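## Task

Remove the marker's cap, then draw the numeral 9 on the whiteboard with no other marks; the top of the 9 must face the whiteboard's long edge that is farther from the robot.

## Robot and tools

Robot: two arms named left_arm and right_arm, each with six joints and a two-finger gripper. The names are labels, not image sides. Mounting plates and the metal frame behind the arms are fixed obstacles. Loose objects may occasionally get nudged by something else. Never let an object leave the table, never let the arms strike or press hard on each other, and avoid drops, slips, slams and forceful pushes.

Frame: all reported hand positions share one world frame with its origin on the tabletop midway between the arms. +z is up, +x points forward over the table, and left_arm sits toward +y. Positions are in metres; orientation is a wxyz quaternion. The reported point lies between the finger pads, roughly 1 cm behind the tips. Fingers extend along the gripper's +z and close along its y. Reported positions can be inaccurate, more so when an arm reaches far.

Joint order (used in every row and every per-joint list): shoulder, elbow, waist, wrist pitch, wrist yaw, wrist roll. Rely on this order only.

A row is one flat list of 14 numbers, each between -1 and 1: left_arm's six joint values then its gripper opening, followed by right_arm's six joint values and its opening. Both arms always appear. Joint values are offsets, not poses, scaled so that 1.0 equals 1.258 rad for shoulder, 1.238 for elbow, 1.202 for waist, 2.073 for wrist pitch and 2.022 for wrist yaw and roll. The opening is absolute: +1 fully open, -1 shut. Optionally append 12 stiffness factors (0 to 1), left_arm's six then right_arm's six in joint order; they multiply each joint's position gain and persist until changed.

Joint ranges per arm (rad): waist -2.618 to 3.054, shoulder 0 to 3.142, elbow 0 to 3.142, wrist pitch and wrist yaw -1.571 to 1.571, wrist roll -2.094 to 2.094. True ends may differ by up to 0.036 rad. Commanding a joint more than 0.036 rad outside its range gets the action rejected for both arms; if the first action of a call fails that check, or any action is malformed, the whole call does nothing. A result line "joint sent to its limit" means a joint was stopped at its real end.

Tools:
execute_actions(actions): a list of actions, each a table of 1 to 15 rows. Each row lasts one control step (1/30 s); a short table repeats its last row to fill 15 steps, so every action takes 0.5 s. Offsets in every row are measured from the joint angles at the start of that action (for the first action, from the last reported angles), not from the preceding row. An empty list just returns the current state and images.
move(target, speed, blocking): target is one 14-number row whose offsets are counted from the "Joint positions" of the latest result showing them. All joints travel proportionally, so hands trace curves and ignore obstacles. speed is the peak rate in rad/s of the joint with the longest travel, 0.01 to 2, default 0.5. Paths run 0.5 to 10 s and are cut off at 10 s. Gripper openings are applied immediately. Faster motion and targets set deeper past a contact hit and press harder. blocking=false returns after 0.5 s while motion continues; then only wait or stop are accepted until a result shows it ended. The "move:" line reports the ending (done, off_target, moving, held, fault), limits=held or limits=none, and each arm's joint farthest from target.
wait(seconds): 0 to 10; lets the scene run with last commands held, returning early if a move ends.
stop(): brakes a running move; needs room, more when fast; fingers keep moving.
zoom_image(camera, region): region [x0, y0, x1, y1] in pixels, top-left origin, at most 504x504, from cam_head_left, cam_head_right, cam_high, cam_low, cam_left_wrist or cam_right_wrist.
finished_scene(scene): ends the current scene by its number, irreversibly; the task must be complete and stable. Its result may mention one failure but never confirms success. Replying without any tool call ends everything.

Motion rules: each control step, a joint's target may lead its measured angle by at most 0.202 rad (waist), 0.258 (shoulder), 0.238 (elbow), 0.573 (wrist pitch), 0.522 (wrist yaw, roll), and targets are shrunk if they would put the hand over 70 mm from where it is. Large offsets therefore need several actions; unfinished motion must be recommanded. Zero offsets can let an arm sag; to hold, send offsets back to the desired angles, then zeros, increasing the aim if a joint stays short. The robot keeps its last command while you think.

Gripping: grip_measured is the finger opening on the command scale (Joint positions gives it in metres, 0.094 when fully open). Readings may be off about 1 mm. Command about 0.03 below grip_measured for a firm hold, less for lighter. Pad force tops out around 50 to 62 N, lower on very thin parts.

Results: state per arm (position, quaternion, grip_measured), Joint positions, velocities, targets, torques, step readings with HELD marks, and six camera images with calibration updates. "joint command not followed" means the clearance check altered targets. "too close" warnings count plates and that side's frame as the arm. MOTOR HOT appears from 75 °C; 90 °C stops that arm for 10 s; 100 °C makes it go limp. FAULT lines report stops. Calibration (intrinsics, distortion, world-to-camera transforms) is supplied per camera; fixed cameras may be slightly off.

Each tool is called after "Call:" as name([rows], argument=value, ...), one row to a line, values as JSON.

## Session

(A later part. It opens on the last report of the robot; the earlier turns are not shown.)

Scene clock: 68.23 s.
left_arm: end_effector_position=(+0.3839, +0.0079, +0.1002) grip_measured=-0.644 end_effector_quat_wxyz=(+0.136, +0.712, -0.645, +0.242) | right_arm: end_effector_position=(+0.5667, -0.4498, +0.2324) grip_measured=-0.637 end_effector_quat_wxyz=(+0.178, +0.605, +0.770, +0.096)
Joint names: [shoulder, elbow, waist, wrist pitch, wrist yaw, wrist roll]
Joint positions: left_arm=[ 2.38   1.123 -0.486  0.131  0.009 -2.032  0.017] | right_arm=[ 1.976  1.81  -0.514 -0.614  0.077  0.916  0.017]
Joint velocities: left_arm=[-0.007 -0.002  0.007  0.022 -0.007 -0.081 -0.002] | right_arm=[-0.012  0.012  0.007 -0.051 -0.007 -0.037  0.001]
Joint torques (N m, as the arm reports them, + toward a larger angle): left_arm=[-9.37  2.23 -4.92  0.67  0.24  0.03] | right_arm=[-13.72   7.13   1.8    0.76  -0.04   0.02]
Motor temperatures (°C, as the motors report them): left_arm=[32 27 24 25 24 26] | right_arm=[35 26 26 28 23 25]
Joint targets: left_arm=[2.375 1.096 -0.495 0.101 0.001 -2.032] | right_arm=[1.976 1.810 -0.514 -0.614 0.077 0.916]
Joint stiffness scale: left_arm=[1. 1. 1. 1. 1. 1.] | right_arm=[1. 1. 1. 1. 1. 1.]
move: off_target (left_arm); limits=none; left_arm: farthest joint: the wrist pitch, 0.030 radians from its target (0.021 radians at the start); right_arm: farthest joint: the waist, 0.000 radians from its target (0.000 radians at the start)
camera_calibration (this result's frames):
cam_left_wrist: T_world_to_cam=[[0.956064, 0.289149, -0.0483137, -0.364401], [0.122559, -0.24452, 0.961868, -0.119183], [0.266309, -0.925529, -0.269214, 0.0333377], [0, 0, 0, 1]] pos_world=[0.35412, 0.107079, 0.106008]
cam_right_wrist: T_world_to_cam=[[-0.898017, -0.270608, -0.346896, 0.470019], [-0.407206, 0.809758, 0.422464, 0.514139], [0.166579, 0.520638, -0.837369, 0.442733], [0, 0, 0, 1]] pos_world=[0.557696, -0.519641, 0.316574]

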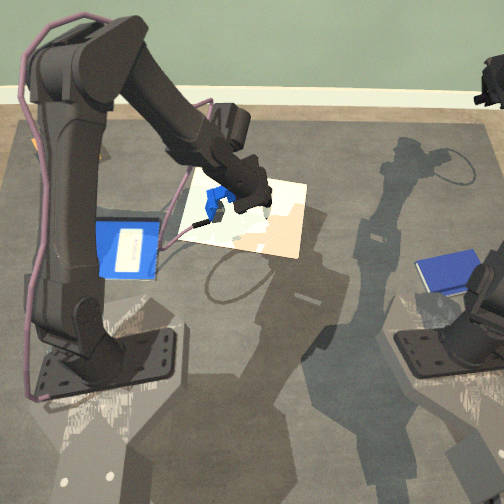

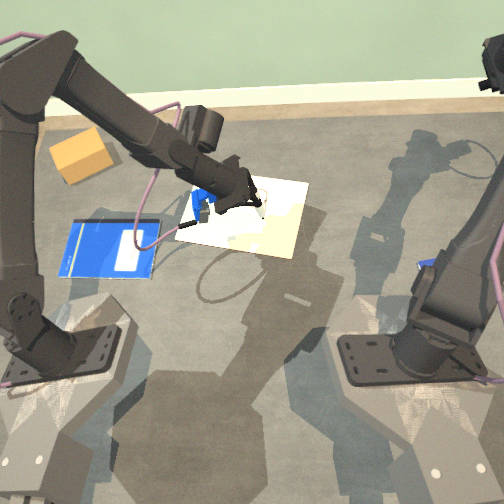

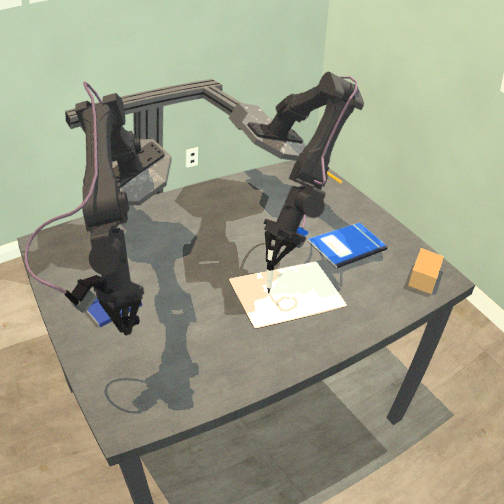

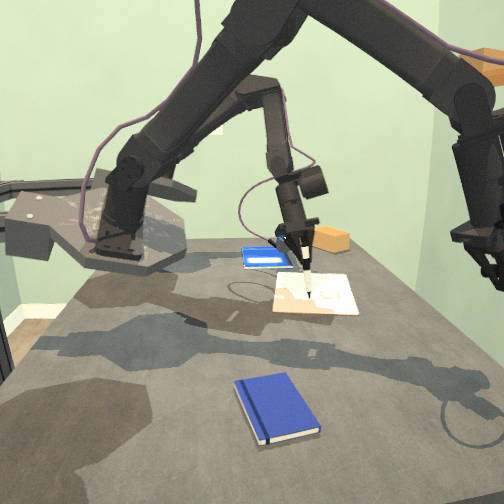

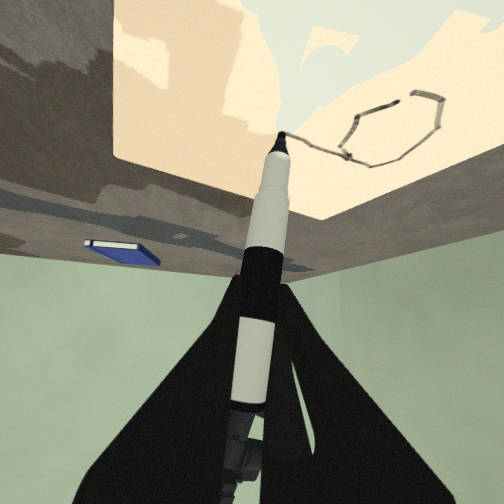

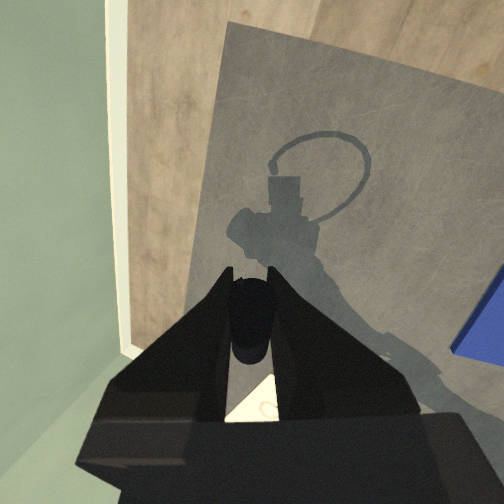

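Call:
move(target=[-0.024,-0.095,-0.016,0.014,-0.004,0,-0.7,0,0,0,0,0,0,-0.7], speed=0.15)

Call:
move(target=[-0.12,0,0,0,0,0,-0.7,0,0,0,0,0,0,-0.7], speed=0.4)

Scene clock: 69.50 s.
left_arm: end_effector_position=(+0.3641, +0.0120, +0.0999) grip_measured=-0.644 end_effector_quat_wxyz=(+0.137, +0.709, -0.648, +0.242) | right_arm: end_effector_position=(+0.5667, -0.4498, +0.2324) grip_measured=-0.637 end_effector_quat_wxyz=(+0.178, +0.605, +0.770, +0.096)
Joint names: [shoulder, elbow, waist, wrist pitch, wrist yaw, wrist roll]
Joint positions: left_arm=[ 2.355  1.033 -0.495  0.193  0.01  -2.032  0.017] | right_arm=[ 1.976  1.81  -0.514 -0.614  0.077  0.916  0.017]
Joint velocities: left_arm=[-0.007 -0.017 -0.012 -0.051 -0.066  0.007 -0.   ] | right_arm=[ 0.022 -0.007 -0.007  0.007 -0.022  0.007 -0.   ]
Joint torques (N m, as the arm reports them, + toward a larger angle): left_arm=[-8.92  1.89 -4.67  0.64  0.23  0.03] | right_arm=[-13.73   7.12   1.81   0.76  -0.05   0.02]
Motor temperatures (°C, as the motors report them): left_arm=[32 27 24 25 24 26] | right_arm=[35 26 26 28 23 25]
Joint targets: left_arm=[2.350 1.005 -0.504 0.160 0.001 -2.032] | right_arm=[1.976 1.810 -0.514 -0.614 0.077 0.916]
Joint stiffness scale: left_arm=[1. 1. 1. 1. 1. 1.] | right_arm=[1. 1. 1. 1. 1. 1.]
move: off_target (left_arm); limits=none; left_arm: farthest joint: the wrist pitch, 0.033 radians from its target (0.029 radians at the start); right_arm: farthest joint: the waist, 0.000 radians from its target (0.000 radians at the start)
camera_calibration (this result's frames):
cam_left_wrist: T_world_to_cam=[[0.958926, 0.279586, -0.0478756, -0.347666], [0.119263, -0.244261, 0.962348, -0.114262], [0.257365, -0.92853, -0.267572, 0.0454315], [0, 0, 0, 1]] pos_world=[0.335321, 0.111477, 0.105472]
cam_right_wrist: T_world_to_cam=[[-0.898017, -0.270608, -0.346896, 0.470019], [-0.407206, 0.809758, 0.422464, 0.514139], [0.166579, 0.520638, -0.837369, 0.442733], [0, 0, 0, 1]] pos_world=[0.557696, -0.519641, 0.316574]

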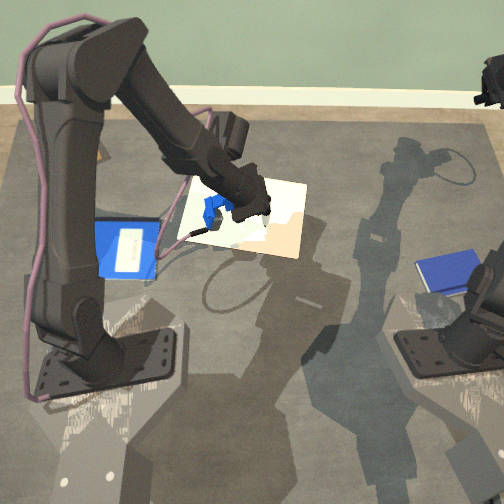

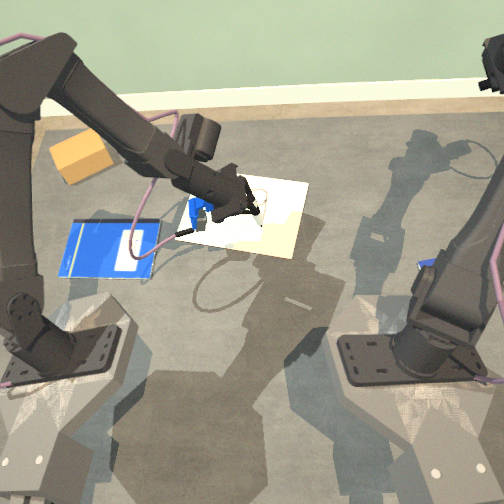

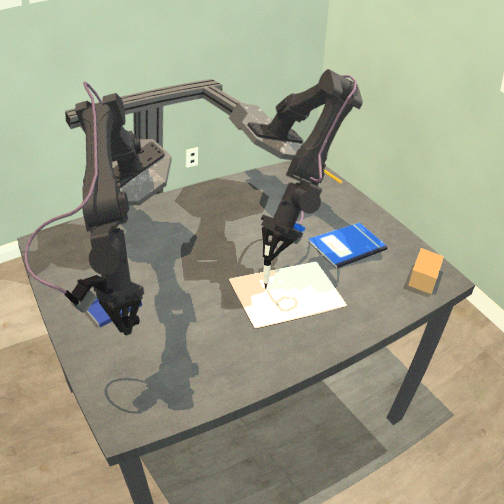

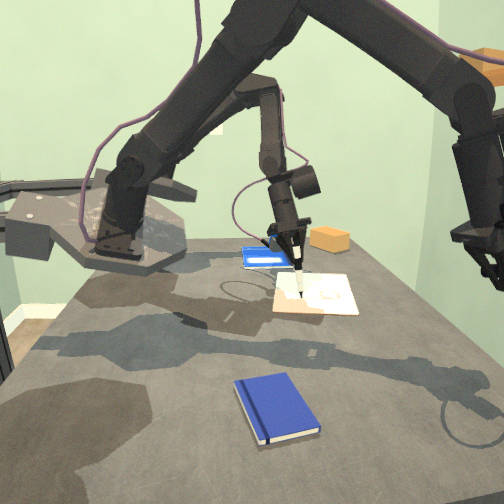

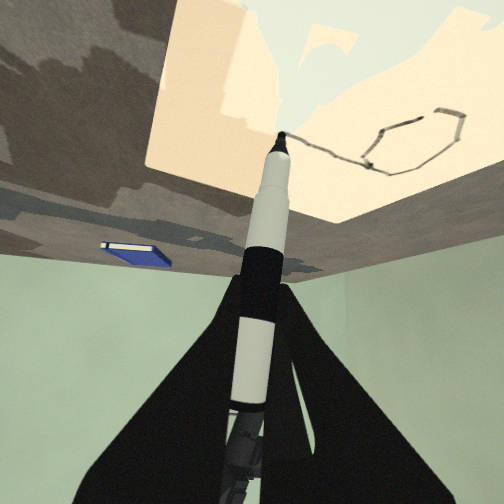

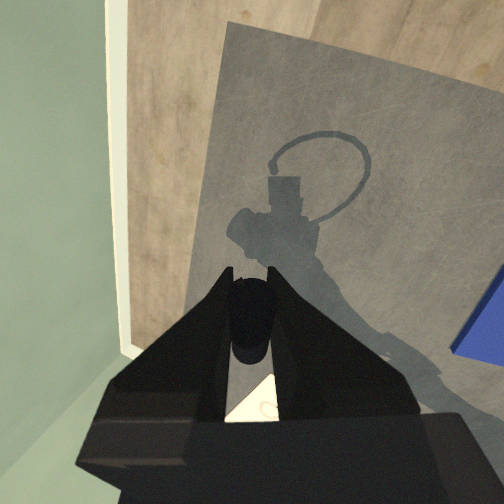

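Scene clock: 70.30 s.
left_arm: end_effector_position=(+0.4105, +0.0171, +0.1560) grip_measured=-0.644 end_effector_quat_wxyz=(+0.110, +0.707, -0.625, +0.311) | right_arm: end_effector_position=(+0.5667, -0.4498, +0.2324) grip_measured=-0.637 end_effector_quat_wxyz=(+0.178, +0.605, +0.770, +0.096)
Joint names: [shoulder, elbow, waist, wrist pitch, wrist yaw, wrist roll]
Joint positions: left_arm=[ 2.209  1.033 -0.495  0.204  0.011 -2.032  0.017] | right_arm=[ 1.976  1.81  -0.514 -0.614  0.077  0.916  0.017]
Joint velocities: left_arm=[-0.007 -0.007  0.017  0.007 -0.081 -0.007 -0.001] | right_arm=[-0.017  0.007 -0.012 -0.051  0.022 -0.022  0.   ]
Joint torques (N m, as the arm reports them, + toward a larger angle): left_arm=[-8.87  4.66 -3.88  1.11  0.33  0.03] | right_arm=[-13.65   7.11   1.79   0.76  -0.03   0.01]
Motor temperatures (°C, as the motors report them): left_arm=[32 27 24 25 24 26] | right_arm=[35 26 26 28 23 25]
Joint targets: left_arm=[2.204 1.033 -0.495 0.193 0.010 -2.032] | right_arm=[1.976 1.810 -0.514 -0.614 0.077 0.916]
Joint stiffness scale: left_arm=[1. 1. 1. 1. 1. 1.] | right_arm=[1. 1. 1. 1. 1. 1.]
move: done; limits=none; left_arm: farthest joint: the wrist pitch, 0.011 radians from its target (0.000 radians at the start); right_arm: farthest joint: the waist, 0.000 radians from its target (0.000 radians at the start)
camera_calibration (this result's frames):
cam_left_wrist: T_world_to_cam=[[0.938967, 0.339662, 0.0544962, -0.399682], [0.00763755, -0.178961, 0.983827, -0.131274], [0.343921, -0.923365, -0.170633, 0.0024704], [0, 0, 0, 1]] pos_world=[0.375442, 0.114545, 0.151354]
cam_right_wrist: T_world_to_cam=[[-0.898017, -0.270608, -0.346896, 0.470019], [-0.407206, 0.809758, 0.422464, 0.514139], [0.166579, 0.520638, -0.837369, 0.442733], [0, 0, 0, 1]] pos_world=[0.557696, -0.519641, 0.316574]

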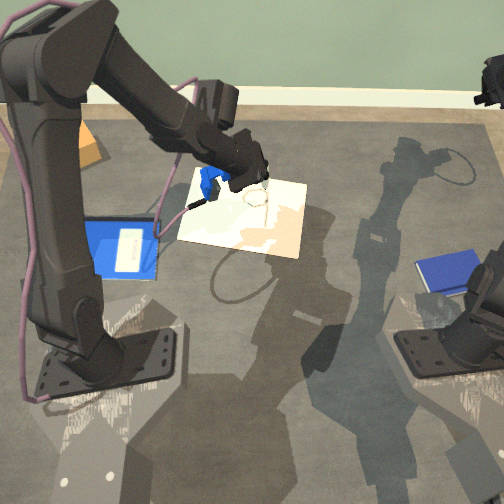

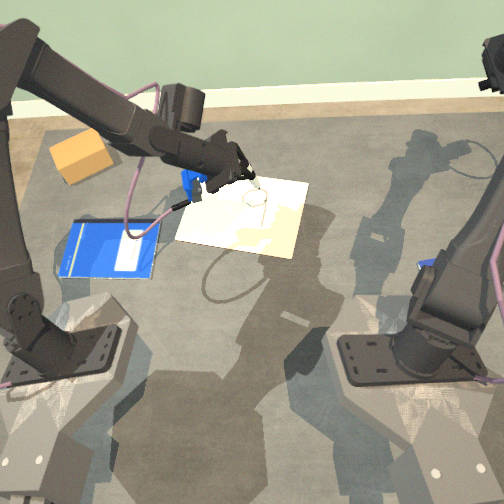

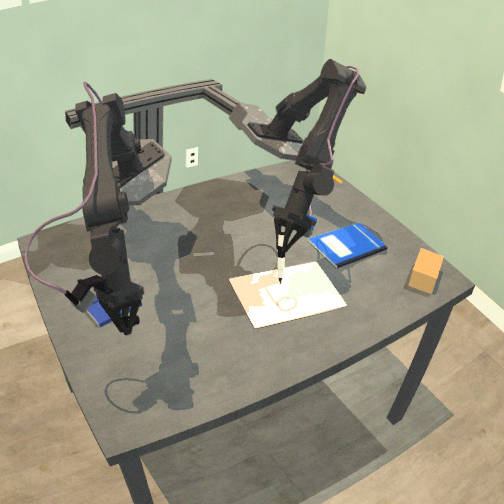

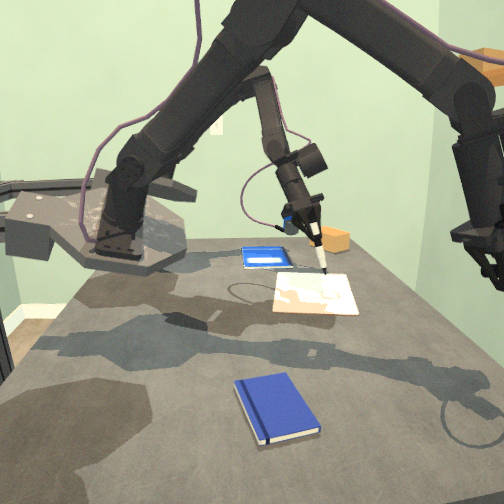

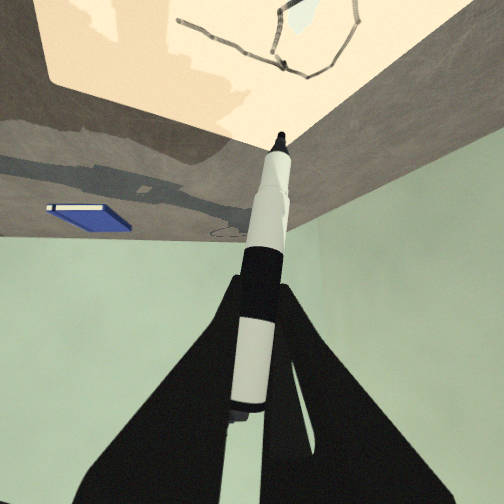

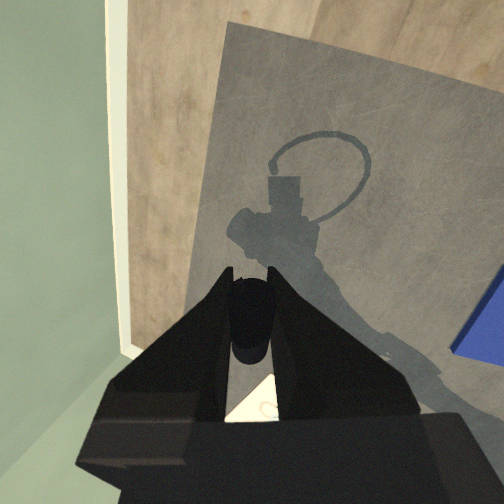

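Call:
execute_actions(actions=[])

Call:
zoom_image(camera="cam_head_left", region=[180,140,330,280])

Scene clock: 71.37 s.
left_arm: end_effector_position=(+0.4105, +0.0171, +0.1560) grip_measured=-0.644 end_effector_quat_wxyz=(+0.110, +0.707, -0.625, +0.311) | right_arm: end_effector_position=(+0.5667, -0.4498, +0.2324) grip_measured=-0.637 end_effector_quat_wxyz=(+0.178, +0.605, +0.770, +0.096)
Joint names: [shoulder, elbow, waist, wrist pitch, wrist yaw, wrist roll]
Joint positions: left_arm=[ 2.209  1.033 -0.495  0.204  0.011 -2.032  0.017] | right_arm=[ 1.976  1.81  -0.514 -0.614  0.077  0.916  0.017]
Joint velocities: left_arm=[-0.007 -0.022 -0.012  0.066  0.022 -0.037  0.   ] | right_arm=[-0.012 -0.012 -0.017  0.022 -0.051 -0.007  0.001]
Joint torques (N m, as the arm reports them, + toward a larger angle): left_arm=[-8.95  4.65 -3.9   1.13  0.33  0.03] | right_arm=[-13.72   7.11   1.8    0.77  -0.03   0.03]
Motor temperatures (°C, as the motors report them): left_arm=[32 27 24 25 24 26] | right_arm=[35 26 26 28 23 25]
Joint targets: left_arm=[2.204 1.033 -0.495 0.193 0.010 -2.032] | right_arm=[1.976 1.810 -0.514 -0.614 0.077 0.916]
Joint stiffness scale: left_arm=[1. 1. 1. 1. 1. 1.] | right_arm=[1. 1. 1. 1. 1. 1.]
camera_calibration (this result's frames):
cam_left_wrist: T_world_to_cam=[[0.938967, 0.339662, 0.0544962, -0.399682], [0.00763755, -0.178961, 0.983827, -0.131274], [0.343921, -0.923365, -0.170633, 0.0024704], [0, 0, 0, 1]] pos_world=[0.375442, 0.114545, 0.151354]
cam_right_wrist: T_world_to_cam=[[-0.898017, -0.270608, -0.346896, 0.470019], [-0.407206, 0.809758, 0.422464, 0.514139], [0.166579, 0.520638, -0.837369, 0.442733], [0, 0, 0, 1]] pos_world=[0.557696, -0.519641, 0.316574]

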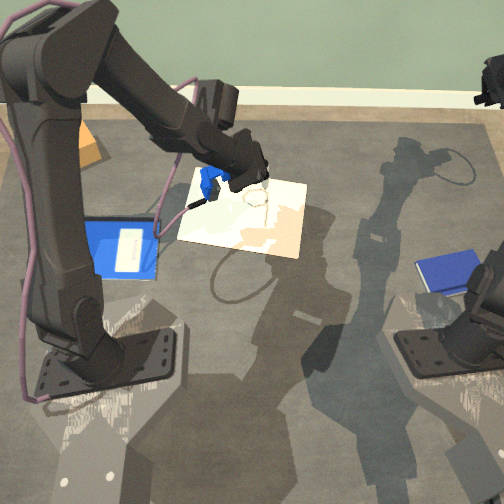

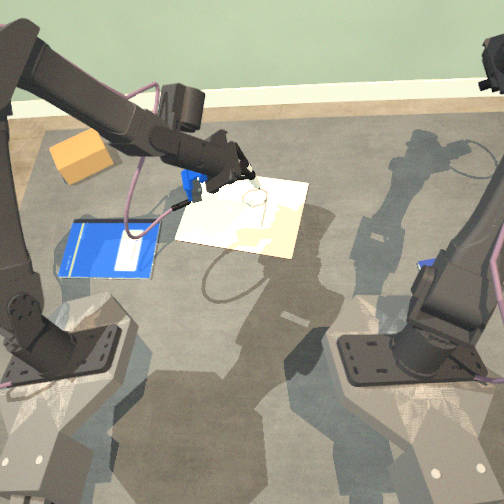

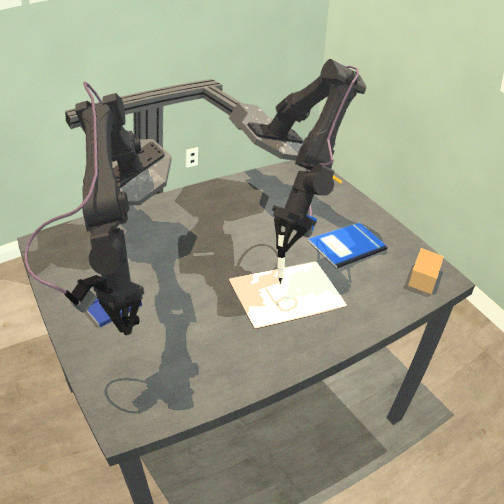

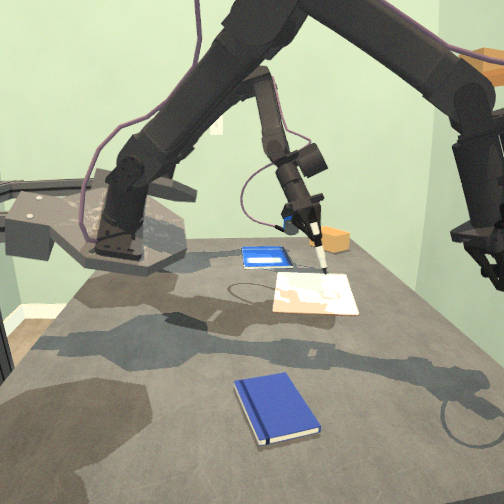

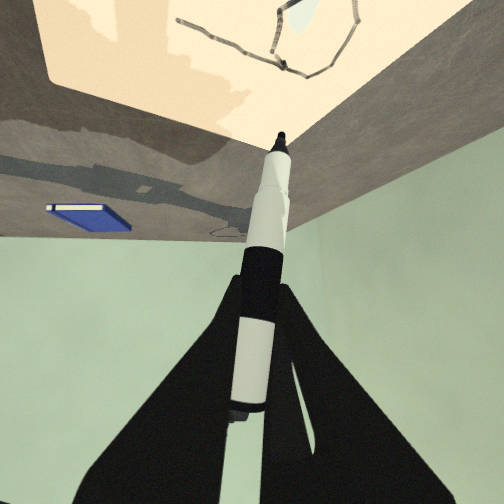

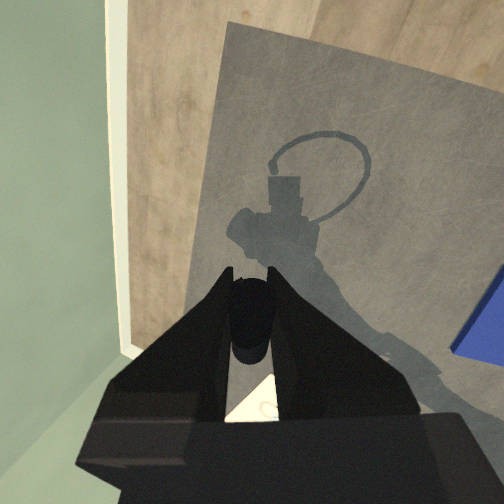

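Region (180, 140, 330, 280) of cam_head_left's 504x504 image, scaled by 3.360, with more detail than that image has; it fills the top 470 rows of this view, and the rest is white.

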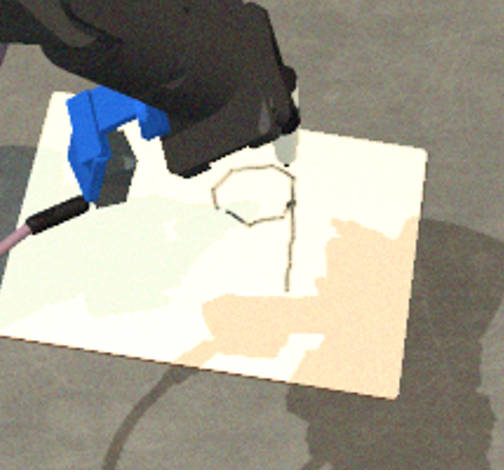

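Call:
finished_scene(scene=1)

The scene is finished.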